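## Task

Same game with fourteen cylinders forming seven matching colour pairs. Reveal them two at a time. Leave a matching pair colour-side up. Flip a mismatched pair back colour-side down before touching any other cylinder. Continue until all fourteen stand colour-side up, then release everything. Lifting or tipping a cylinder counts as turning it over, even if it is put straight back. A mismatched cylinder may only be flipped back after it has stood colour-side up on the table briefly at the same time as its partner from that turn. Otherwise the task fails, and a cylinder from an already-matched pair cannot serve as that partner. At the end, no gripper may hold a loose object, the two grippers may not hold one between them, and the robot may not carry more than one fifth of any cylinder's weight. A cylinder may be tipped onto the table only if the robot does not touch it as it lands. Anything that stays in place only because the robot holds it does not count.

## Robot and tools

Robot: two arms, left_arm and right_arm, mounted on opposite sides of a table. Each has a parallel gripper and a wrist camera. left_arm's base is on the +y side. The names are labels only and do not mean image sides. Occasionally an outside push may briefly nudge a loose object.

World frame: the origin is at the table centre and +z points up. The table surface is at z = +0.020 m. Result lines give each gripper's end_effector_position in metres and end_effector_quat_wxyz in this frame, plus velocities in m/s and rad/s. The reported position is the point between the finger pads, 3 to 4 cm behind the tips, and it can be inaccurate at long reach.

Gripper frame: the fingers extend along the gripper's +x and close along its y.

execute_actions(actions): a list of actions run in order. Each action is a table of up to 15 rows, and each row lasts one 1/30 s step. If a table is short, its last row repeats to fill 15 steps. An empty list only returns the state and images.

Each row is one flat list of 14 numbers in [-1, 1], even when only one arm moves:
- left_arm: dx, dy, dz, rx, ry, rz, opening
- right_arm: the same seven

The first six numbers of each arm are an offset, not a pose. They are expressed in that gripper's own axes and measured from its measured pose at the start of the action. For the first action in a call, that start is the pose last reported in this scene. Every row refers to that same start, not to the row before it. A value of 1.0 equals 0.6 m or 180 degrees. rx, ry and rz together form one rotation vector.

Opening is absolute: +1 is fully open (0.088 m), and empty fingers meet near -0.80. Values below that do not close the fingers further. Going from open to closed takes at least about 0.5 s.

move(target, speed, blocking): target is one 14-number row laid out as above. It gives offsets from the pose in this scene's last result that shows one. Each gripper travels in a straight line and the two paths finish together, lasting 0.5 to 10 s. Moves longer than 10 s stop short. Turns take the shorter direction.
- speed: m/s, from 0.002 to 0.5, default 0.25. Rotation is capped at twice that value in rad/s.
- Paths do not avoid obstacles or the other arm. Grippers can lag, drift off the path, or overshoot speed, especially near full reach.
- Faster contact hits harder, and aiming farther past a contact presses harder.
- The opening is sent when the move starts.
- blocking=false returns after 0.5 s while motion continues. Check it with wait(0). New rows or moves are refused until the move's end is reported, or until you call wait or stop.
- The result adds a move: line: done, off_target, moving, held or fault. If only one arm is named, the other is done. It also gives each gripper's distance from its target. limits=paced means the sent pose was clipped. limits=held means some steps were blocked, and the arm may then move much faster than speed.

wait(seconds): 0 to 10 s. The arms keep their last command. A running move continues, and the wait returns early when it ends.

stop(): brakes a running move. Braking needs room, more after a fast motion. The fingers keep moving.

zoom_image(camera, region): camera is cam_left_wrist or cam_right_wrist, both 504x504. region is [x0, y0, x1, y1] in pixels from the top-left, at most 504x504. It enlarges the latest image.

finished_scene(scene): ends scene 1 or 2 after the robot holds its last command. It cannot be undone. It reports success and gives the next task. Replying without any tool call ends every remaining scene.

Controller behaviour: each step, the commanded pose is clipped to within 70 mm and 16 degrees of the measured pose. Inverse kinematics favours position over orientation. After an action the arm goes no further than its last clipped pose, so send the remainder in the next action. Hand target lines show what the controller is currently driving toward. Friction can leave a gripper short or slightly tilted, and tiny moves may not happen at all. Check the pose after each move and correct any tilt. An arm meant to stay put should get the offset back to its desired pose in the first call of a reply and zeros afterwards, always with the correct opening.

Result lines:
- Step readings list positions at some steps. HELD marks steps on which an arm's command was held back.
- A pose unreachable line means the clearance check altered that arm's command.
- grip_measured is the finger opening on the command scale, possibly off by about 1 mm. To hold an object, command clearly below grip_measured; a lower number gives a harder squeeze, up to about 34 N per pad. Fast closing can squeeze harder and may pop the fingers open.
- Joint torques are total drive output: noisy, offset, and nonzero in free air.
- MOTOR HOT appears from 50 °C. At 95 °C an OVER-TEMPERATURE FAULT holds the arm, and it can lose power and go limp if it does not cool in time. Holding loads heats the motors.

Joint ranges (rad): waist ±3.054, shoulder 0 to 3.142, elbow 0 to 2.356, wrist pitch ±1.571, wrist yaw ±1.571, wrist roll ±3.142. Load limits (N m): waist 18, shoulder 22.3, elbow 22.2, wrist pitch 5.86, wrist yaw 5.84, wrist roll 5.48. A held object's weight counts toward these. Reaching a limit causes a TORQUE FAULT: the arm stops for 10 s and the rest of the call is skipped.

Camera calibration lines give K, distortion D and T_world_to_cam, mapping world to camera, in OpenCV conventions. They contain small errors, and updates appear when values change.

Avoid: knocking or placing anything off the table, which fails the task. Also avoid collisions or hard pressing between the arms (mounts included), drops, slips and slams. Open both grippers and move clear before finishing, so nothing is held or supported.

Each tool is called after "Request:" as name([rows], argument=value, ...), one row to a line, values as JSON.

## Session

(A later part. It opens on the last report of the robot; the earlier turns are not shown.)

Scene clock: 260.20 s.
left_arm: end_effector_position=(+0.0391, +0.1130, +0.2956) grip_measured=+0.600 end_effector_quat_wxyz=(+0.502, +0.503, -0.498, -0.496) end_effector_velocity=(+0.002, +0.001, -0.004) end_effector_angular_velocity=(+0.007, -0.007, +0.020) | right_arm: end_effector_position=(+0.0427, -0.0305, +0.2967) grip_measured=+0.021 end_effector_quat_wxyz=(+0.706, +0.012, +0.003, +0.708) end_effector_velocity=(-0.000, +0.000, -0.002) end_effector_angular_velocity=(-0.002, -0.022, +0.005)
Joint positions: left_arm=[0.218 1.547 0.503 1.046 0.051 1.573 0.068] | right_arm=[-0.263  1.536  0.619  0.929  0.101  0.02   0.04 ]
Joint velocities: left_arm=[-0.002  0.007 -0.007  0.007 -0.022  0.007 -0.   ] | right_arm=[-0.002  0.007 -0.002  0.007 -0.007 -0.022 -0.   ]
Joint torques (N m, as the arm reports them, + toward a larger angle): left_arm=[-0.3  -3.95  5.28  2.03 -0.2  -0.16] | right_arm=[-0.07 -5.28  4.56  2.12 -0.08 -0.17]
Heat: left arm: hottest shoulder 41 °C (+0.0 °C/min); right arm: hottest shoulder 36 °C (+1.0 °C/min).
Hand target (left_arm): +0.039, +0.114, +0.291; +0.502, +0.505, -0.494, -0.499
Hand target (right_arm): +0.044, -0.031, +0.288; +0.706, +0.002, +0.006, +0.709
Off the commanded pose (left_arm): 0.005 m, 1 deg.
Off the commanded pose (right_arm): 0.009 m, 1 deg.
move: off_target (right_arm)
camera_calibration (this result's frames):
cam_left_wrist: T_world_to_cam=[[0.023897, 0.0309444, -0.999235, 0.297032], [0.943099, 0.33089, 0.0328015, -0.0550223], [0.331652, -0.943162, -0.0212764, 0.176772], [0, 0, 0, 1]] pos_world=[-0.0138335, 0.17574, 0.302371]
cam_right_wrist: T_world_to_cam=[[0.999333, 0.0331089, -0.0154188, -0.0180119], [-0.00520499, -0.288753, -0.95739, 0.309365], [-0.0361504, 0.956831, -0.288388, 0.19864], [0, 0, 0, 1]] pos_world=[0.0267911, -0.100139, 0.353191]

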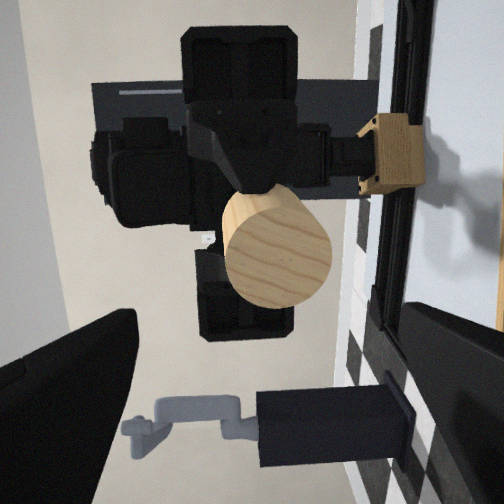

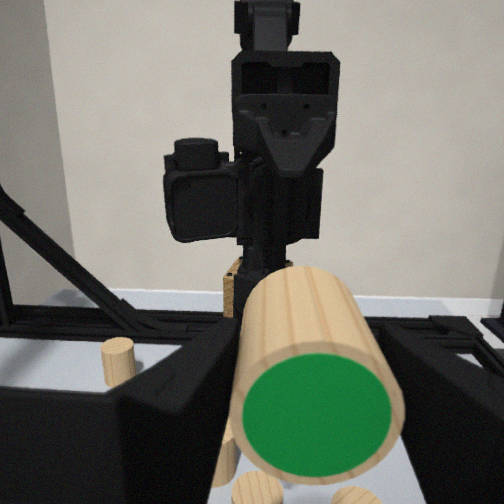

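Request:
move(target=[0.153,-0.008,0.002,0,0,0,0.6,0,0,0,0,0,0,-0.25], speed=0.15)

Request:
move(target=[0,0,0,0,0,0,-0.25,0,0,0,0,0,0,-0.25])

Request:
move(target=[0,0,0,0,0,0,-0.25,0,0,0,0,0,0,0.55])

Request:
move(target=[0,0,0,0,0,0,-0.25,-0.1,0,-0.006,-0.004,0.003,0,0.55])

Request:
move(target=[-0.28,-0.298,-0.195,0,0,-0.5,-0.25,0,0,0,0,0,0,0.55], speed=0.4)

Scene clock: 264.80 s.
left_arm: end_effector_position=(+0.0397, +0.0239, +0.2910) grip_measured=+0.600 end_effector_quat_wxyz=(+0.502, +0.502, -0.499, -0.497) end_effector_velocity=(-0.000, -0.002, -0.005) end_effector_angular_velocity=(+0.022, +0.023, +0.005) | right_arm: end_effector_position=(+0.0428, -0.0304, +0.2963) grip_measured=+0.021 end_effector_quat_wxyz=(+0.706, +0.011, +0.003, +0.708) end_effector_velocity=(-0.002, -0.001, -0.002) end_effector_angular_velocity=(-0.007, -0.023, +0.019)
Joint positions: left_arm=[0.206 1.864 0.856 1.01  0.042 1.573 0.068] | right_arm=[-0.264  1.537  0.618  0.931  0.101  0.019  0.04 ]
Joint velocities: left_arm=[-0.002  0.007  0.007 -0.022 -0.007 -0.022 -0.   ] | right_arm=[-0.002 -0.002 -0.002 -0.007 -0.022 -0.022 -0.   ]
Joint torques (N m, as the arm reports them, + toward a larger angle): left_arm=[-0.23 -6.12  7.07  1.57 -0.18 -0.05] | right_arm=[ 0.07 -6.43  6.1   1.76  0.01 -0.01]
Heat: left arm: hottest shoulder 41 °C (+0.0 °C/min); right arm: hottest shoulder 36 °C (+2.0 °C/min).
Hand target (left_arm): +0.039, +0.021, +0.291; +0.502, +0.503, -0.498, -0.496
Hand target (right_arm): +0.043, -0.030, +0.297; +0.706, +0.012, +0.003, +0.708
Off the commanded pose (left_arm): 0.003 m, 0 deg.
Off the commanded pose (right_arm): 0.000 m, 0 deg.
move: done
camera_calibration (this result's frames):
cam_left_wrist: T_world_to_cam=[[0.0240069, 0.0304806, -0.999247, 0.295199], [0.94423, 0.327662, 0.03268, -0.0258893], [0.328412, -0.944303, -0.0209145, 0.092493], [0, 0, 0, 1]] pos_world=[-0.0130171, 0.0868265, 0.297757]
cam_right_wrist: T_world_to_cam=[[0.999339, 0.0330986, -0.0150056, -0.018241], [-0.00479853, -0.289114, -0.957283, 0.30897], [-0.0360231, 0.956722, -0.288764, 0.19857], [0, 0, 0, 1]] pos_world=[0.0268646, -0.100045, 0.352838]

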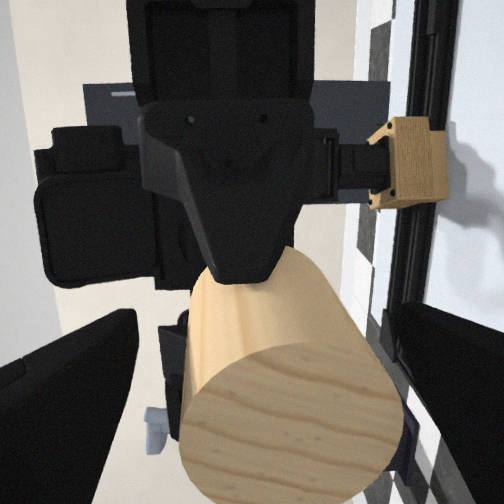

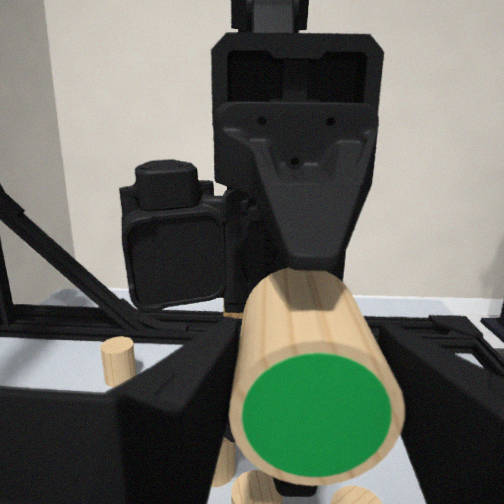

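Scene clock: 265.30 s.
left_arm: end_effector_position=(+0.0395, +0.0239, +0.2909) grip_measured=+0.048 end_effector_quat_wxyz=(+0.501, +0.502, -0.499, -0.497) end_effector_velocity=(-0.000, +0.001, +0.002) end_effector_angular_velocity=(-0.007, +0.007, +0.005) | right_arm: end_effector_position=(+0.0428, -0.0304, +0.2962) grip_measured=+0.021 end_effector_quat_wxyz=(+0.706, +0.011, +0.003, +0.708) end_effector_velocity=(-0.000, -0.001, -0.002) end_effector_angular_velocity=(-0.007, -0.023, +0.005)
Joint positions: left_arm=[0.205 1.864 0.856 1.01  0.042 1.573 0.041] | right_arm=[-0.264  1.537  0.618  0.93   0.101  0.019  0.04 ]
Joint velocities: left_arm=[-0.002 -0.002 -0.002  0.007 -0.007 -0.007 -0.   ] | right_arm=[-0.002 -0.002 -0.002 -0.007 -0.007 -0.022 -0.   ]
Joint torques (N m, as the arm reports them, + toward a larger angle): left_arm=[ 0.02 -6.95  6.03  1.78  0.02 -0.04] | right_arm=[ 0.08 -6.33  6.05  1.88  0.   -0.01]
Heat: left arm: hottest shoulder 41 °C (+0.0 °C/min); right arm: hottest shoulder 36 °C (+2.0 °C/min).
Hand target (left_arm): +0.039, +0.024, +0.291; +0.501, +0.502, -0.500, -0.497
Hand target (right_arm): +0.043, -0.030, +0.296; +0.706, +0.011, +0.003, +0.708
Off the commanded pose (left_arm): 0.000 m, 0 deg.
Off the commanded pose (right_arm): 0.000 m, 0 deg.
move: done
camera_calibration (this result's frames):
cam_left_wrist: T_world_to_cam=[[0.0240001, 0.0308522, -0.999236, 0.295109], [0.944355, 0.327289, 0.0327873, -0.0257331], [0.328051, -0.94442, -0.0212805, 0.0926703], [0, 0, 0, 1]] pos_world=[-0.013182, 0.0868371, 0.297699]
cam_right_wrist: T_world_to_cam=[[0.99934, 0.0330929, -0.0149783, -0.0182504], [-0.00476036, -0.289477, -0.957173, 0.308846], [-0.0360115, 0.956613, -0.289128, 0.19865], [0, 0, 0, 1]] pos_world=[0.0268623, -0.100023, 0.352781]

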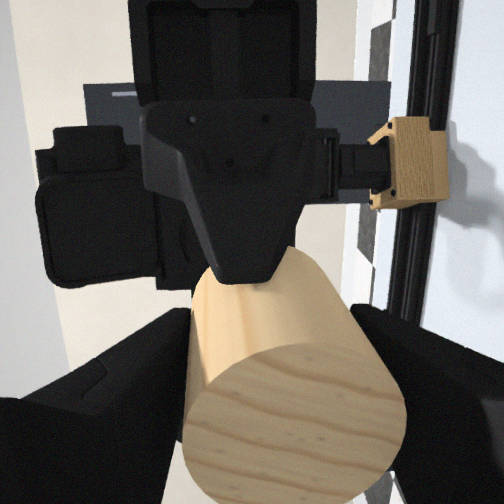

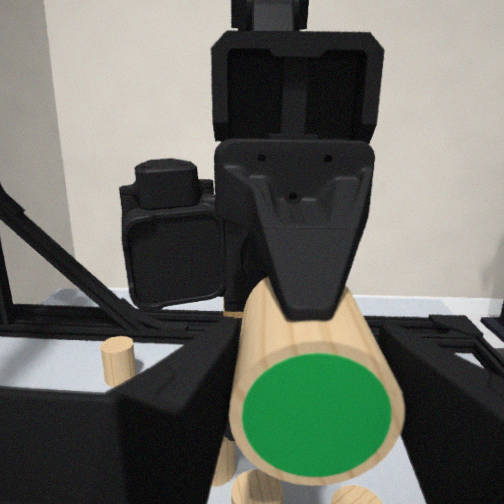

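Scene clock: 265.97 s.
left_arm: end_effector_position=(+0.0395, +0.0239, +0.2908) grip_measured=+0.047 end_effector_quat_wxyz=(+0.501, +0.502, -0.499, -0.498) end_effector_velocity=(-0.000, +0.001, -0.001) end_effector_angular_velocity=(+0.007, -0.007, +0.005) | right_arm: end_effector_position=(+0.0428, -0.0304, +0.2962) grip_measured=+0.548 end_effector_quat_wxyz=(+0.706, +0.011, +0.003, +0.708) end_effector_velocity=(+0.002, -0.001, -0.002) end_effector_angular_velocity=(-0.007, -0.008, -0.010)
Joint positions: left_arm=[0.205 1.864 0.856 1.009 0.042 1.573 0.041] | right_arm=[-0.264  1.537  0.618  0.93   0.101  0.02   0.066]
Joint velocities: left_arm=[-0.002 -0.002 -0.002 -0.007 -0.007  0.007 -0.001] | right_arm=[-0.002 -0.002 -0.002 -0.007  0.007 -0.007  0.   ]
Joint torques (N m, as the arm reports them, + toward a larger angle): left_arm=[-0.02 -6.94  6.01  1.79  0.02 -0.03] | right_arm=[ 0.05 -6.31  5.98  1.84  0.01 -0.01]
Heat: left arm: hottest shoulder 41 °C (+0.0 °C/min); right arm: hottest shoulder 36 °C (+2.0 °C/min).
Hand target (left_arm): +0.039, +0.024, +0.291; +0.501, +0.502, -0.499, -0.497
Hand target (right_arm): +0.043, -0.030, +0.296; +0.706, +0.011, +0.003, +0.708
Off the commanded pose (left_arm): 0.000 m, 0 deg.
Off the commanded pose (right_arm): 0.000 m, 0 deg.
move: done
camera_calibration (this result's frames):
cam_left_wrist: T_world_to_cam=[[0.0239632, 0.0316137, -0.999213, 0.294919], [0.944356, 0.327264, 0.0330018, -0.0257894], [0.32805, -0.944404, -0.0220123, 0.092879], [0, 0, 0, 1]] pos_world=[-0.0131818, 0.0868317, 0.297583]
cam_right_wrist: T_world_to_cam=[[0.999334, 0.0330972, -0.0153596, -0.0181371], [-0.00512421, -0.289478, -0.957171, 0.308861], [-0.036126, 0.956612, -0.289116, 0.198651], [0, 0, 0, 1]] pos_world=[0.0268842, -0.100023, 0.352787]

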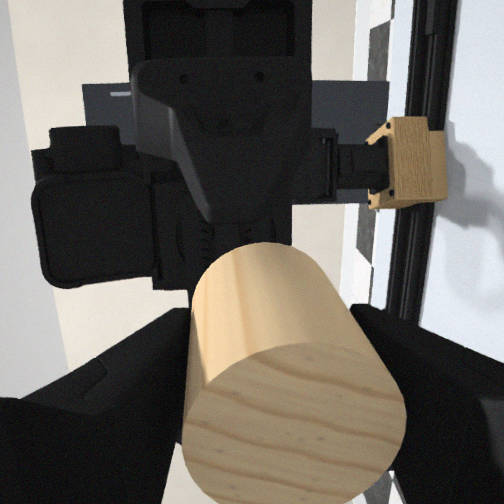

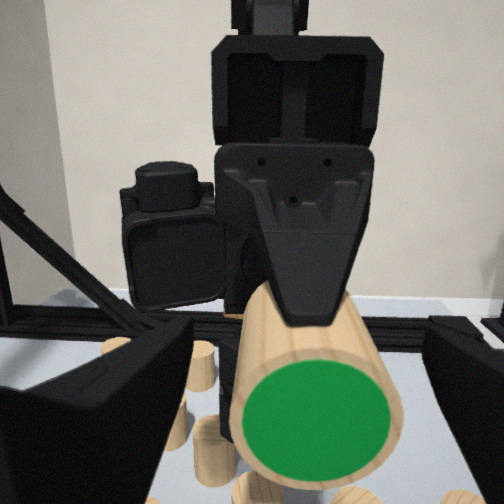

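Scene clock: 266.87 s.
left_arm: end_effector_position=(+0.0395, +0.0239, +0.2908) grip_measured=+0.046 end_effector_quat_wxyz=(+0.501, +0.502, -0.499, -0.498) end_effector_velocity=(+0.000, +0.001, +0.001) end_effector_angular_velocity=(+0.002, +0.022, -0.005) | right_arm: end_effector_position=(+0.0432, -0.0871, +0.2961) grip_measured=+0.550 end_effector_quat_wxyz=(+0.705, +0.010, +0.001, +0.709) end_effector_velocity=(-0.002, -0.002, -0.004) end_effector_angular_velocity=(-0.017, -0.010, +0.019)
Joint positions: left_arm=[0.205 1.864 0.856 1.009 0.042 1.573 0.041] | right_arm=[-0.239  1.292  0.422  0.881  0.125  0.014  0.066]
Joint velocities: left_arm=[ 0.002 -0.007 -0.002 -0.007  0.007 -0.022 -0.   ] | right_arm=[-0.002 -0.012 -0.007 -0.022 -0.022 -0.007 -0.   ]
Joint torques (N m, as the arm reports them, + toward a larger angle): left_arm=[-0.09 -6.95  6.02  1.72 -0.01 -0.04] | right_arm=[ 0.25 -5.44  4.48  1.62  0.1  -0.19]
Heat: left arm: hottest shoulder 41 °C (+0.0 °C/min); right arm: hottest shoulder 36 °C (+2.0 °C/min).
Hand target (left_arm): +0.039, +0.024, +0.291; +0.501, +0.502, -0.499, -0.498
Hand target (right_arm): +0.043, -0.090, +0.292; +0.706, +0.004, +0.002, +0.709
Off the commanded pose (left_arm): 0.000 m, 0 deg.
Off the commanded pose (right_arm): 0.005 m, 1 deg.
move: done
camera_calibration (this result's frames):
cam_left_wrist: T_world_to_cam=[[0.0239632, 0.0316137, -0.999213, 0.294919], [0.944356, 0.327264, 0.0330018, -0.0257894], [0.32805, -0.944404, -0.0220123, 0.092879], [0, 0, 0, 1]] pos_world=[-0.0131818, 0.0868317, 0.297583]
cam_right_wrist: T_world_to_cam=[[0.999375, 0.0338043, -0.0103327, -0.0180786], [-0.00011774, -0.289127, -0.957291, 0.29216], [-0.035348, 0.956694, -0.288943, 0.252764], [0, 0, 0, 1]] pos_world=[0.0270364, -0.156735, 0.352529]

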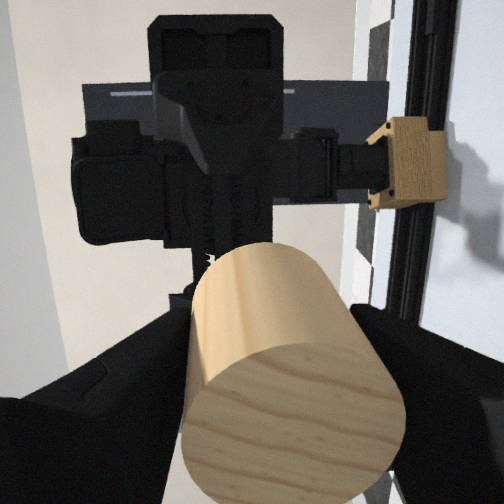

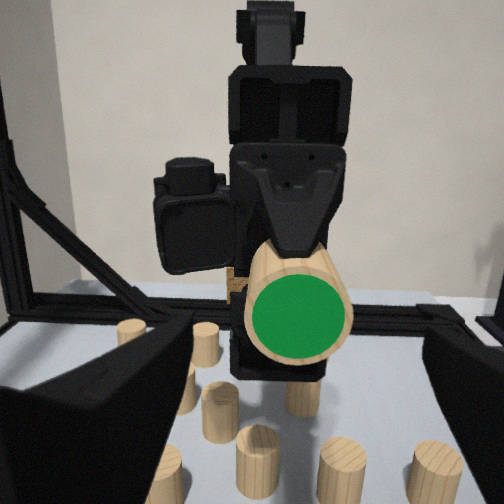

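Scene clock: 269.30 s.
left_arm: end_effector_position=(+0.1530, +0.1937, +0.1125) grip_measured=+0.043 end_effector_quat_wxyz=(+0.008, +0.706, +0.003, -0.708) end_effector_velocity=(+0.001, -0.000, +0.003) end_effector_angular_velocity=(+0.015, -0.018, +0.000) | right_arm: end_effector_position=(+0.0432, -0.0871, +0.2961) grip_measured=+0.550 end_effector_quat_wxyz=(+0.705, +0.010, +0.001, +0.709) end_effector_velocity=(-0.000, -0.001, +0.003) end_effector_angular_velocity=(+0.012, -0.006, +0.005)
Joint positions: left_arm=[ 0.543  1.999  1.251 -0.817  0.006  1.941  0.041] | right_arm=[-0.239  1.291  0.422  0.881  0.125  0.014  0.066]
Joint velocities: left_arm=[-0.007  0.002  0.017 -0.022 -0.022 -0.007  0.   ] | right_arm=[-0.002 -0.007 -0.002  0.007 -0.007 -0.007 -0.   ]
Joint torques (N m, as the arm reports them, + toward a larger angle): left_arm=[ 0.1  -6.3   6.4  -0.06 -0.17  0.12] | right_arm=[ 0.07 -4.52  6.23  1.85  0.   -0.01]
Heat: left arm: hottest shoulder 41 °C (+0.0 °C/min); right arm: hottest shoulder 36 °C (+2.0 °C/min).
Hand target (left_arm): +0.156, +0.193, +0.112; +0.006, +0.708, +0.004, -0.706
Hand target (right_arm): +0.043, -0.087, +0.296; +0.705, +0.010, +0.001, +0.709
Off the commanded pose (left_arm): 0.003 m, 1 deg.
Off the commanded pose (right_arm): 0.000 m, 0 deg.
move: done
camera_calibration (this result's frames):
cam_left_wrist: T_world_to_cam=[[0.00638611, 0.999677, 0.0245881, -0.191268], [0.948125, -0.0138684, 0.317595, -0.149198], [0.317834, 0.0212844, -0.947908, 0.13073], [0, 0, 0, 1]] pos_world=[0.101129, 0.186355, 0.176007]
cam_right_wrist: T_world_to_cam=[[0.999375, 0.0338043, -0.0103327, -0.0180819], [-0.00011774, -0.289127, -0.957291, 0.292196], [-0.035348, 0.956694, -0.288943, 0.252816], [0, 0, 0, 1]] pos_world=[0.0270416, -0.156775, 0.352579]

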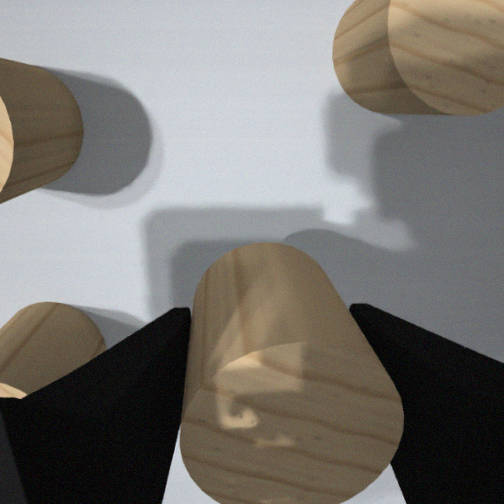

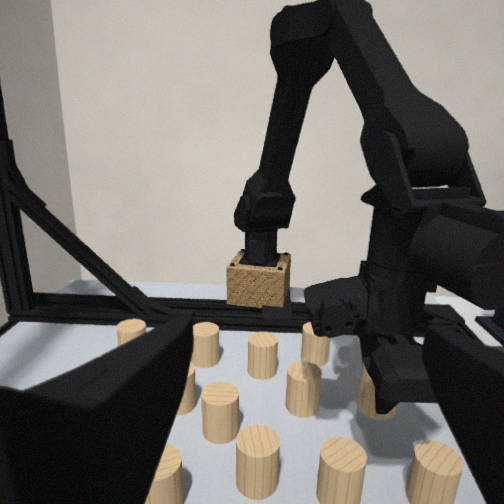

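Next M ≈(0.186,0.114).

Request:
move(target=[0.065,0,0,0,0,0,-0.25,0,0,0,0,0,0,0.55], speed=0.08)

Request:
move(target=[0,0,0,0,0,0,0.6,0,0,0,0,0,0,0.55])

Request:
move(target=[-0.13,0,0,0,0,0,0.6,0,0,0,0,0,0,0.55])

Request:
move(target=[0,0.135,-0.055,0,0,0.003,0.6,0,0,0,0,0,0,0.55], speed=0.3)

Scene clock: 273.13 s.
left_arm: end_effector_position=(+0.1537, +0.1923, +0.0767) grip_measured=+0.039 end_effector_quat_wxyz=(+0.010, +0.707, +0.000, -0.707) end_effector_velocity=(+0.000, +0.002, +0.002) end_effector_angular_velocity=(+0.011, -0.019, +0.000) | right_arm: end_effector_position=(+0.0432, -0.0871, +0.2961) grip_measured=+0.550 end_effector_quat_wxyz=(+0.705, +0.010, +0.001, +0.709) end_effector_velocity=(-0.002, -0.000, -0.000) end_effector_angular_velocity=(+0.002, -0.007, +0.019)
Joint positions: left_arm=[ 0.543  2.073  1.197 -0.683  0.006  1.941  0.041] | right_arm=[-0.239  1.291  0.422  0.881  0.125  0.014  0.066]
Joint velocities: left_arm=[-0.007 -0.007 -0.002 -0.007 -0.022 -0.007 -0.   ] | right_arm=[-0.002  0.002 -0.002  0.007 -0.022 -0.007  0.   ]
Joint torques (N m, as the arm reports them, + toward a larger angle): left_arm=[-0.14 -6.63  4.54  0.42  0.09 -0.02] | right_arm=[ 0.04 -4.59  6.18  1.84  0.01 -0.01]
Heat: left arm: hottest shoulder 41 °C (+0.0 °C/min); right arm: hottest shoulder 36 °C (+1.0 °C/min).
Hand target (left_arm): +0.153, +0.194, +0.074; +0.008, +0.706, +0.003, -0.709
Hand target (right_arm): +0.043, -0.087, +0.296; +0.705, +0.010, +0.001, +0.709
Off the commanded pose (left_arm): 0.003 m, 0 deg.
Off the commanded pose (right_arm): 0.000 m, 0 deg.
move: done
camera_calibration (this result's frames):
cam_left_wrist: T_world_to_cam=[[0.00668949, 0.999806, 0.018535, -0.188616], [0.947069, -0.0122837, 0.320796, -0.138871], [0.320961, 0.0154079, -0.946967, 0.0971447], [0, 0, 0, 1]] pos_world=[0.101603, 0.185377, 0.140038]
cam_right_wrist: T_world_to_cam=[[0.999375, 0.0338043, -0.0103327, -0.0180819], [-0.00011774, -0.289127, -0.957291, 0.292196], [-0.035348, 0.956694, -0.288943, 0.252816], [0, 0, 0, 1]] pos_world=[0.0270416, -0.156775, 0.352579]

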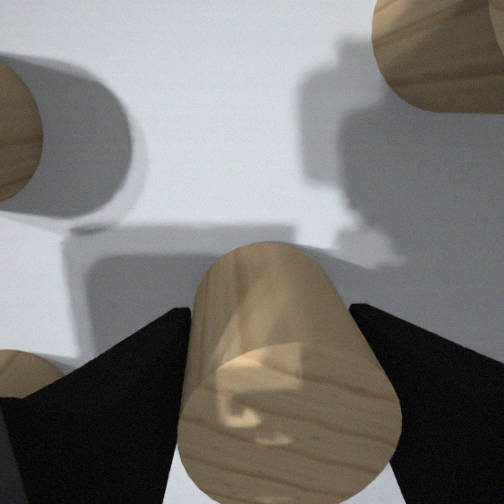

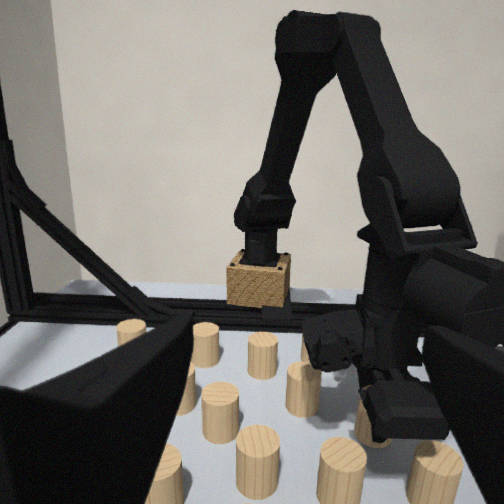

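Scene clock: 273.80 s.
left_arm: end_effector_position=(+0.1537, +0.1923, +0.0767) grip_measured=+0.598 end_effector_quat_wxyz=(+0.010, +0.707, +0.000, -0.707) end_effector_velocity=(-0.004, +0.005, -0.001) end_effector_angular_velocity=(+0.022, +0.017, +0.005) | right_arm: end_effector_position=(+0.0432, -0.0871, +0.2961) grip_measured=+0.550 end_effector_quat_wxyz=(+0.705, +0.010, +0.001, +0.709) end_effector_velocity=(-0.000, -0.000, -0.000) end_effector_angular_velocity=(+0.002, -0.007, +0.005)
Joint positions: left_arm=[ 0.543  2.073  1.197 -0.683  0.006  1.941  0.068] | right_arm=[-0.239  1.291  0.422  0.881  0.125  0.014  0.066]
Joint velocities: left_arm=[-0.002  0.002 -0.002 -0.022  0.007 -0.007  0.   ] | right_arm=[-0.002  0.002 -0.002  0.007 -0.007 -0.007 -0.   ]
Joint torques (N m, as the arm reports them, + toward a larger angle): left_arm=[-0.05 -7.21  4.95  0.2   0.04  0.02] | right_arm=[ 0.07 -4.56  6.21  1.84  0.02 -0.02]
Heat: left arm: hottest shoulder 41 °C (-1.0 °C/min); right arm: hottest shoulder 35 °C (+0.0 °C/min).
Hand target (left_arm): +0.154, +0.192, +0.077; +0.010, +0.707, +0.000, -0.707
Hand target (right_arm): +0.043, -0.087, +0.296; +0.705, +0.010, +0.001, +0.709
Off the commanded pose (left_arm): 0.000 m, 0 deg.
Off the commanded pose (right_arm): 0.000 m, 0 deg.
move: done
camera_calibration (this result's frames):
cam_left_wrist: T_world_to_cam=[[0.00668949, 0.999806, 0.018535, -0.188616], [0.947069, -0.0122837, 0.320796, -0.138871], [0.320961, 0.0154079, -0.946967, 0.0971447], [0, 0, 0, 1]] pos_world=[0.101603, 0.185377, 0.140038]
cam_right_wrist: T_world_to_cam=[[0.999375, 0.0338043, -0.0103327, -0.0180819], [-0.00011774, -0.289127, -0.957291, 0.292196], [-0.035348, 0.956694, -0.288943, 0.252816], [0, 0, 0, 1]] pos_world=[0.0270416, -0.156775, 0.352579]

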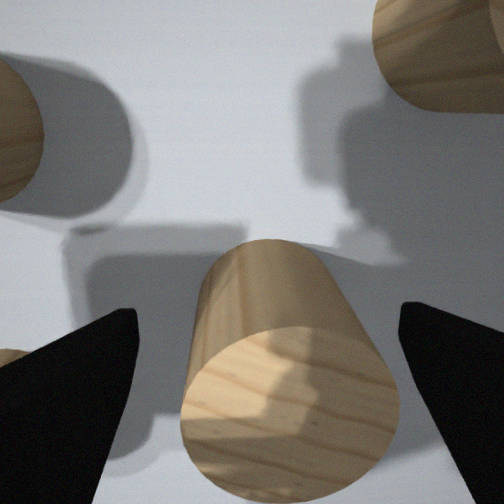

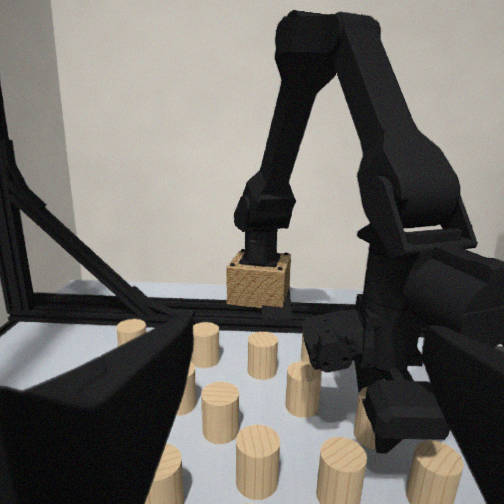

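Scene clock: 274.67 s.
left_arm: end_effector_position=(+0.1524, +0.1954, +0.1488) grip_measured=+0.600 end_effector_quat_wxyz=(+0.005, +0.705, +0.006, -0.709) end_effector_velocity=(-0.001, +0.004, +0.001) end_effector_angular_velocity=(+0.019, -0.000, +0.005) | right_arm: end_effector_position=(+0.0432, -0.0871, +0.2961) grip_measured=+0.550 end_effector_quat_wxyz=(+0.705, +0.010, +0.001, +0.709) end_effector_velocity=(-0.000, -0.001, +0.001) end_effector_angular_velocity=(+0.007, -0.006, +0.005)
Joint positions: left_arm=[ 0.543  1.94   1.325 -0.959  0.006  1.941  0.068] | right_arm=[-0.239  1.291  0.422  0.881  0.125  0.014  0.066]
Joint velocities: left_arm=[-0.002 -0.002  0.002 -0.022 -0.007 -0.007  0.   ] | right_arm=[-0.002 -0.002 -0.002  0.007 -0.007 -0.007 -0.   ]
Joint torques (N m, as the arm reports them, + toward a larger angle): left_arm=[-0.03 -7.98  6.55 -0.03  0.05  0.  ] | right_arm=[ 0.05 -4.58  6.21  1.85  0.    0.01]
Heat: left arm: hottest shoulder 41 °C (-1.0 °C/min); right arm: hottest shoulder 35 °C (+0.0 °C/min).
Hand target (left_arm): +0.153, +0.193, +0.155; +0.010, +0.707, +0.000, -0.707
Hand target (right_arm): +0.043, -0.087, +0.296; +0.705, +0.010, +0.001, +0.709
Off the commanded pose (left_arm): 0.006 m, 1 deg.
Off the commanded pose (right_arm): 0.000 m, 0 deg.
move: done
camera_calibration (this result's frames):
cam_left_wrist: T_world_to_cam=[[0.00684103, 0.999433, 0.0329819, -0.195161], [0.948939, -0.0168908, 0.315007, -0.15928], [0.315385, 0.0291428, -0.948516, 0.164155], [0, 0, 0, 1]] pos_world=[0.10071, 0.187576, 0.212315]
cam_right_wrist: T_world_to_cam=[[0.999375, 0.0338043, -0.0103327, -0.0180819], [-0.00011774, -0.289127, -0.957291, 0.292196], [-0.035348, 0.956694, -0.288943, 0.252816], [0, 0, 0, 1]] pos_world=[0.0270416, -0.156775, 0.352579]

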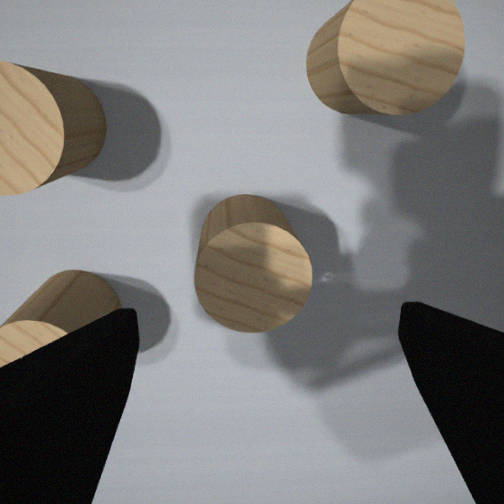

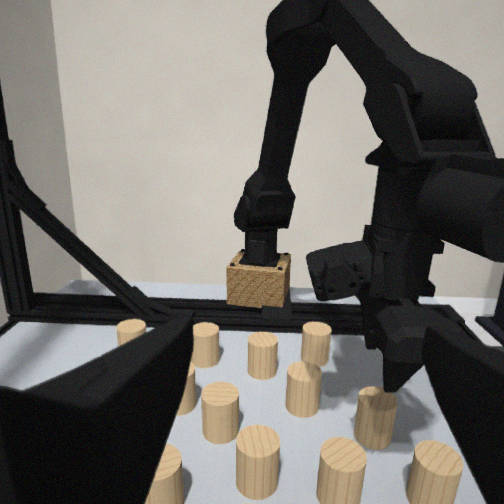

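Scene clock: 275.60 s.
left_arm: end_effector_position=(+0.1855, +0.1162, +0.1497) grip_measured=+0.600 end_effector_quat_wxyz=(+0.009, +0.706, +0.002, -0.708) end_effector_velocity=(+0.000, -0.001, +0.002) end_effector_angular_velocity=(+0.010, -0.004, +0.005) | right_arm: end_effector_position=(+0.0432, -0.0871, +0.2961) grip_measured=+0.550 end_effector_quat_wxyz=(+0.705, +0.010, +0.001, +0.709) end_effector_velocity=(-0.000, -0.000, -0.008) end_effector_angular_velocity=(-0.036, -0.012, +0.005)
Joint positions: left_arm=[ 0.544  2.252  1.811 -1.121  0.006  1.942  0.068] | right_arm=[-0.239  1.291  0.422  0.881  0.125  0.014  0.066]
Joint velocities: left_arm=[-0.002  0.007  0.022 -0.022 -0.007 -0.007 -0.   ] | right_arm=[-0.002 -0.002 -0.002 -0.037 -0.007 -0.007 -0.   ]
Joint torques (N m, as the arm reports them, + toward a larger angle): left_arm=[ 0.21 -8.04  6.93  0.01  0.17  0.11] | right_arm=[ 0.08 -4.58  6.15  1.84 -0.01  0.  ]
Heat: left arm: hottest shoulder 41 °C (-1.0 °C/min); right arm: hottest shoulder 35 °C (+0.0 °C/min).
Hand target (left_arm): +0.187, +0.115, +0.148; +0.008, +0.705, +0.002, -0.709
Hand target (right_arm): +0.043, -0.087, +0.296; +0.705, +0.010, +0.001, +0.709
Off the commanded pose (left_arm): 0.002 m, 0 deg.
Off the commanded pose (right_arm): 0.000 m, 0 deg.
move: done
camera_calibration (this result's frames):
cam_left_wrist: T_world_to_cam=[[0.00557427, 0.999741, 0.0220577, -0.114412], [0.94754, -0.0123302, 0.319398, -0.193226], [0.319588, 0.0191202, -0.947364, 0.157193], [0, 0, 0, 1]] pos_world=[0.13349, 0.108994, 0.213158]
cam_right_wrist: T_world_to_cam=[[0.999375, 0.0338043, -0.0103327, -0.0180819], [-0.00011774, -0.289127, -0.957291, 0.292196], [-0.035348, 0.956694, -0.288943, 0.252816], [0, 0, 0, 1]] pos_world=[0.0270416, -0.156775, 0.352579]

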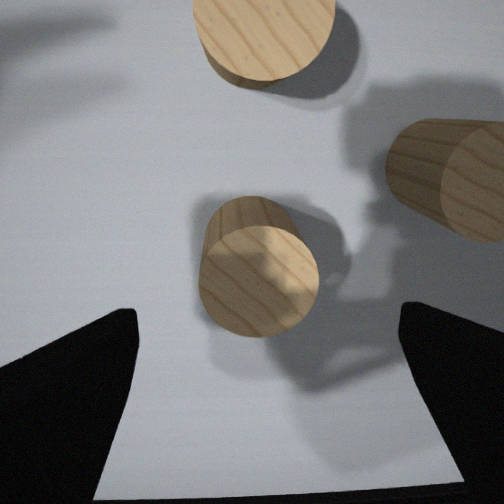

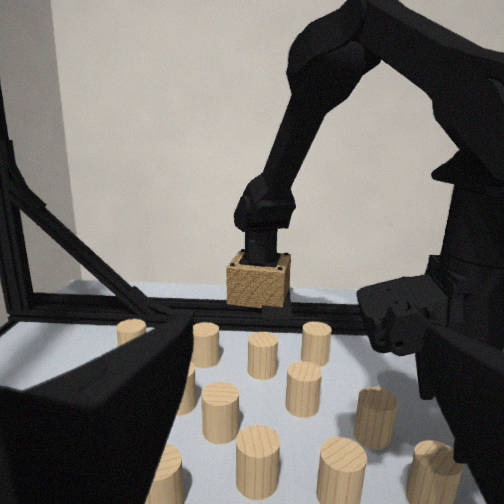

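Request:
move(target=[0.125,0,-0.004,0,0,0,0.6,0,0,0,0,0,0,0.55], speed=0.1)

Request:
move(target=[0,0,0,0,0,0,-0.25,0,0,0,0,0,0,0.55])

Request:
move(target=[-0.15,0,0,0,0,0,-0.25,0,0,0,0,0,0,0.55])

Request:
move(target=[-0.2,0.152,0.247,0,0,0.498,-0.25,0,0,0,0,0,0,0.55], speed=0.4)

Scene clock: 279.20 s.
left_arm: end_effector_position=(+0.1876, +0.1140, +0.0791) grip_measured=+0.600 end_effector_quat_wxyz=(+0.013, +0.707, -0.000, -0.707) end_effector_velocity=(-0.003, +0.003, -0.001) end_effector_angular_velocity=(+0.014, -0.002, -0.015) | right_arm: end_effector_position=(+0.0432, -0.0871, +0.2964) grip_measured=+0.550 end_effector_quat_wxyz=(+0.705, +0.010, +0.001, +0.709) end_effector_velocity=(-0.002, -0.001, -0.002) end_effector_angular_velocity=(-0.007, -0.023, +0.009)
Joint positions: left_arm=[ 0.547  2.345  1.678 -0.886  0.006  1.944  0.068] | right_arm=[-0.239  1.291  0.422  0.881  0.125  0.014  0.066]
Joint velocities: left_arm=[-0.007 -0.002 -0.007 -0.007 -0.007  0.007 -0.   ] | right_arm=[ 0.002 -0.002 -0.002 -0.007 -0.007 -0.022  0.   ]
Joint torques (N m, as the arm reports them, + toward a larger angle): left_arm=[ 0.2  -8.43  5.02  0.42  0.05  0.12] | right_arm=[ 0.04 -4.6   6.23  1.83  0.01  0.  ]
Heat: left arm: hottest shoulder 42 °C (+0.0 °C/min); right arm: hottest shoulder 35 °C (+0.0 °C/min).
Hand target (left_arm): +0.188, +0.116, +0.075; +0.009, +0.706, +0.002, -0.708
Hand target (right_arm): +0.043, -0.087, +0.296; +0.705, +0.010, +0.001, +0.709
Off the commanded pose (left_arm): 0.005 m, 1 deg.
Off the commanded pose (right_arm): 0.000 m, 0 deg.
move: done
camera_calibration (this result's frames):
cam_left_wrist: T_world_to_cam=[[0.00436962, 0.999893, 0.0139565, -0.109841], [0.946477, -0.00863979, 0.322655, -0.173219], [0.322741, 0.0117996, -0.946414, 0.0898245], [0, 0, 0, 1]] pos_world=[0.135438, 0.107273, 0.142434]
cam_right_wrist: T_world_to_cam=[[0.999374, 0.0338122, -0.0104056, -0.0180519], [-0.000212089, -0.288403, -0.957509, 0.292577], [-0.0353765, 0.956912, -0.288215, 0.252639], [0, 0, 0, 1]] pos_world=[0.0270401, -0.156763, 0.352771]

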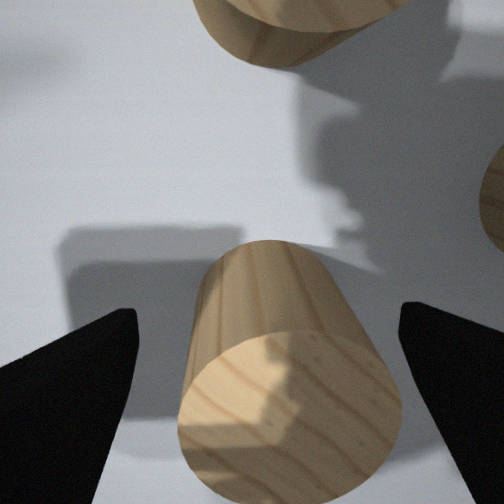

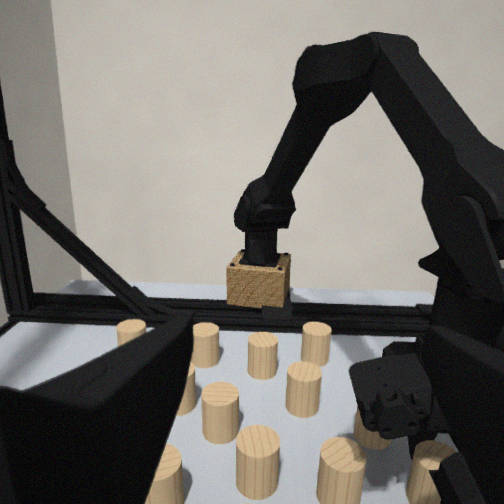

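Scene clock: 279.70 s.
left_arm: end_effector_position=(+0.1877, +0.1141, +0.0791) grip_measured=+0.035 end_effector_quat_wxyz=(+0.012, +0.708, -0.000, -0.707) end_effector_velocity=(-0.002, +0.005, +0.000) end_effector_angular_velocity=(+0.023, +0.002, +0.005) | right_arm: end_effector_position=(+0.0432, -0.0871, +0.2964) grip_measured=+0.550 end_effector_quat_wxyz=(+0.705, +0.010, +0.001, +0.709) end_effector_velocity=(-0.000, -0.001, -0.000) end_effector_angular_velocity=(-0.002, -0.008, +0.005)
Joint positions: left_arm=[ 0.547  2.345  1.678 -0.887  0.005  1.944  0.041] | right_arm=[-0.239  1.291  0.422  0.881  0.125  0.014  0.066]
Joint velocities: left_arm=[-0.002 -0.002 -0.002 -0.022 -0.007 -0.007 -0.   ] | right_arm=[-0.002 -0.007 -0.002 -0.007 -0.007 -0.007 -0.   ]
Joint torques (N m, as the arm reports them, + toward a larger angle): left_arm=[ 0.   -9.21  5.48  0.22  0.12  0.03] | right_arm=[ 0.05 -4.61  6.19  1.85  0.   -0.01]
Heat: left arm: hottest shoulder 42 °C (+0.0 °C/min); right arm: hottest shoulder 35 °C (+0.0 °C/min).
Hand target (left_arm): +0.188, +0.114, +0.079; +0.013, +0.708, -0.000, -0.707
Hand target (right_arm): +0.043, -0.087, +0.296; +0.705, +0.010, +0.001, +0.709
Off the commanded pose (left_arm): 0.000 m, 0 deg.
Off the commanded pose (right_arm): 0.000 m, 0 deg.
move: done
camera_calibration (this result's frames):
cam_left_wrist: T_world_to_cam=[[0.00436006, 0.999886, 0.0144552, -0.109976], [0.94641, -0.00879423, 0.322847, -0.173223], [0.322937, 0.0122729, -0.946341, 0.0897181], [0, 0, 0, 1]] pos_world=[0.135446, 0.107339, 0.142418]
cam_right_wrist: T_world_to_cam=[[0.999374, 0.0338122, -0.0104056, -0.0180519], [-0.000212089, -0.288403, -0.957509, 0.292577], [-0.0353765, 0.956912, -0.288215, 0.252639], [0, 0, 0, 1]] pos_world=[0.0270401, -0.156763, 0.352771]

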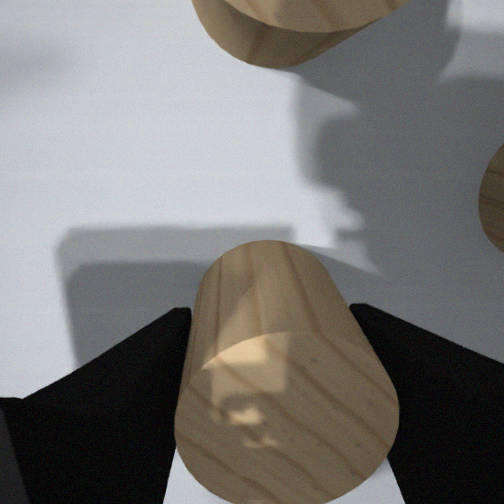

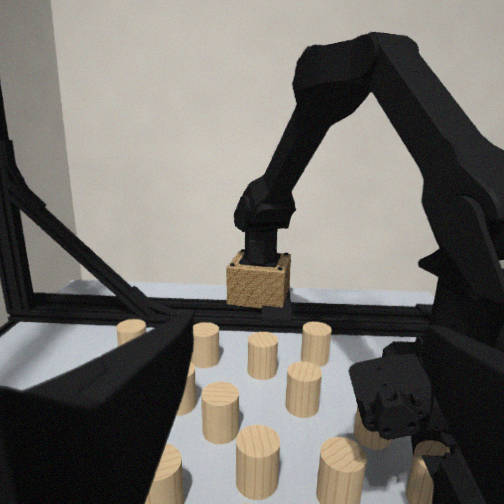

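Scene clock: 280.60 s.
left_arm: end_effector_position=(+0.1864, +0.1172, +0.1637) grip_measured=+0.035 end_effector_quat_wxyz=(+0.008, +0.706, +0.004, -0.708) end_effector_velocity=(-0.002, +0.004, +0.004) end_effector_angular_velocity=(+0.023, +0.002, +0.020) | right_arm: end_effector_position=(+0.0432, -0.0871, +0.2964) grip_measured=+0.550 end_effector_quat_wxyz=(+0.705, +0.010, +0.001, +0.709) end_effector_velocity=(-0.000, -0.001, -0.000) end_effector_angular_velocity=(-0.002, -0.008, +0.005)
Joint positions: left_arm=[ 0.547  2.243  1.852 -1.176  0.005  1.944  0.041] | right_arm=[-0.239  1.291  0.422  0.881  0.125  0.014  0.066]
Joint velocities: left_arm=[-0.002 -0.002  0.012 -0.037 -0.007 -0.022 -0.   ] | right_arm=[-0.002 -0.007 -0.002 -0.007 -0.007 -0.007 -0.   ]
Joint torques (N m, as the arm reports them, + toward a larger angle): left_arm=[-0.03 -9.65  7.01 -0.04  0.09  0.02] | right_arm=[ 0.05 -4.55  6.18  1.85 -0.01  0.  ]
Heat: left arm: hottest shoulder 42 °C (+0.0 °C/min); right arm: hottest shoulder 35 °C (+0.0 °C/min).
Hand target (left_arm): +0.187, +0.115, +0.169; +0.012, +0.708, -0.000, -0.707
Hand target (right_arm): +0.043, -0.087, +0.296; +0.705, +0.010, +0.001, +0.709
Off the commanded pose (left_arm): 0.006 m, 1 deg.
Off the commanded pose (right_arm): 0.000 m, 0 deg.
move: done
camera_calibration (this result's frames):
cam_left_wrist: T_world_to_cam=[[0.0044609, 0.999641, 0.026426, -0.116223], [0.947991, -0.0126381, 0.318045, -0.198353], [0.318265, 0.0236329, -0.947707, 0.169872], [0, 0, 0, 1]] pos_world=[0.134492, 0.10966, 0.227145]
cam_right_wrist: T_world_to_cam=[[0.999374, 0.0338122, -0.0104056, -0.0180519], [-0.000212089, -0.288403, -0.957509, 0.292577], [-0.0353765, 0.956912, -0.288215, 0.252639], [0, 0, 0, 1]] pos_world=[0.0270401, -0.156763, 0.352771]

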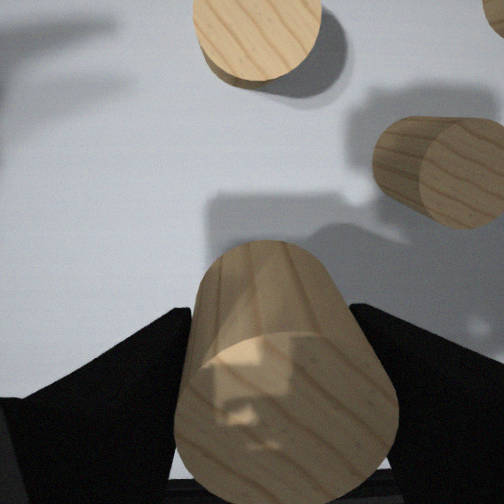

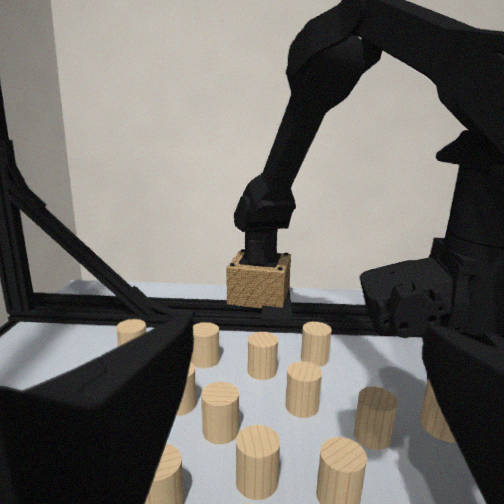

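Scene clock: 283.13 s.
left_arm: end_effector_position=(+0.0397, +0.0250, +0.2882) grip_measured=+0.033 end_effector_quat_wxyz=(+0.502, +0.501, -0.499, -0.498) end_effector_velocity=(+0.002, +0.001, -0.002) end_effector_angular_velocity=(-0.007, +0.022, +0.019) | right_arm: end_effector_position=(+0.0432, -0.0871, +0.2964) grip_measured=+0.550 end_effector_quat_wxyz=(+0.705, +0.010, +0.001, +0.709) end_effector_velocity=(+0.002, -0.001, +0.001) end_effector_angular_velocity=(+0.007, -0.006, -0.010)
Joint positions: left_arm=[0.206 1.869 0.847 1.024 0.044 1.572 0.041] | right_arm=[-0.239  1.291  0.422  0.881  0.125  0.014  0.066]
Joint velocities: left_arm=[-0.002  0.007 -0.007  0.022 -0.022 -0.022 -0.   ] | right_arm=[-0.002 -0.002 -0.002  0.007  0.007 -0.007 -0.   ]
Joint torques (N m, as the arm reports them, + toward a larger angle): left_arm=[-0.21 -6.31  5.64  2.13 -0.21 -0.13] | right_arm=[ 0.07 -4.59  6.21  1.83  0.   -0.01]
Heat: left arm: hottest shoulder 42 °C (+0.0 °C/min); right arm: hottest shoulder 35 °C (+0.0 °C/min).
Hand target (left_arm): +0.039, +0.025, +0.285; +0.503, +0.502, -0.497, -0.499
Hand target (right_arm): +0.043, -0.087, +0.296; +0.705, +0.010, +0.001, +0.709
Off the commanded pose (left_arm): 0.004 m, 1 deg.
Off the commanded pose (right_arm): 0.000 m, 0 deg.
move: done
camera_calibration (this result's frames):
cam_left_wrist: T_world_to_cam=[[0.0225398, 0.0300638, -0.999294, 0.292446], [0.944653, 0.326591, 0.0311329, -0.0257332], [0.327296, -0.944688, -0.0210386, 0.0935367], [0, 0, 0, 1]] pos_world=[-0.0128969, 0.0879752, 0.295009]
cam_right_wrist: T_world_to_cam=[[0.999374, 0.0338122, -0.0104056, -0.0180519], [-0.000212089, -0.288403, -0.957509, 0.292577], [-0.0353765, 0.956912, -0.288215, 0.252639], [0, 0, 0, 1]] pos_world=[0.0270401, -0.156763, 0.352771]

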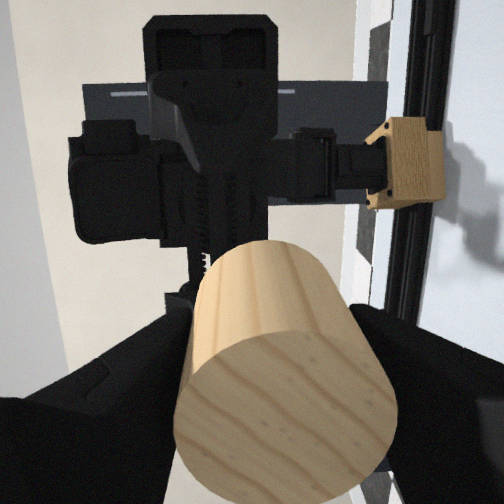

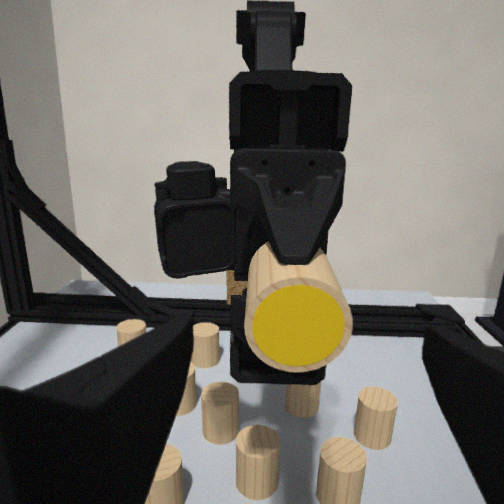

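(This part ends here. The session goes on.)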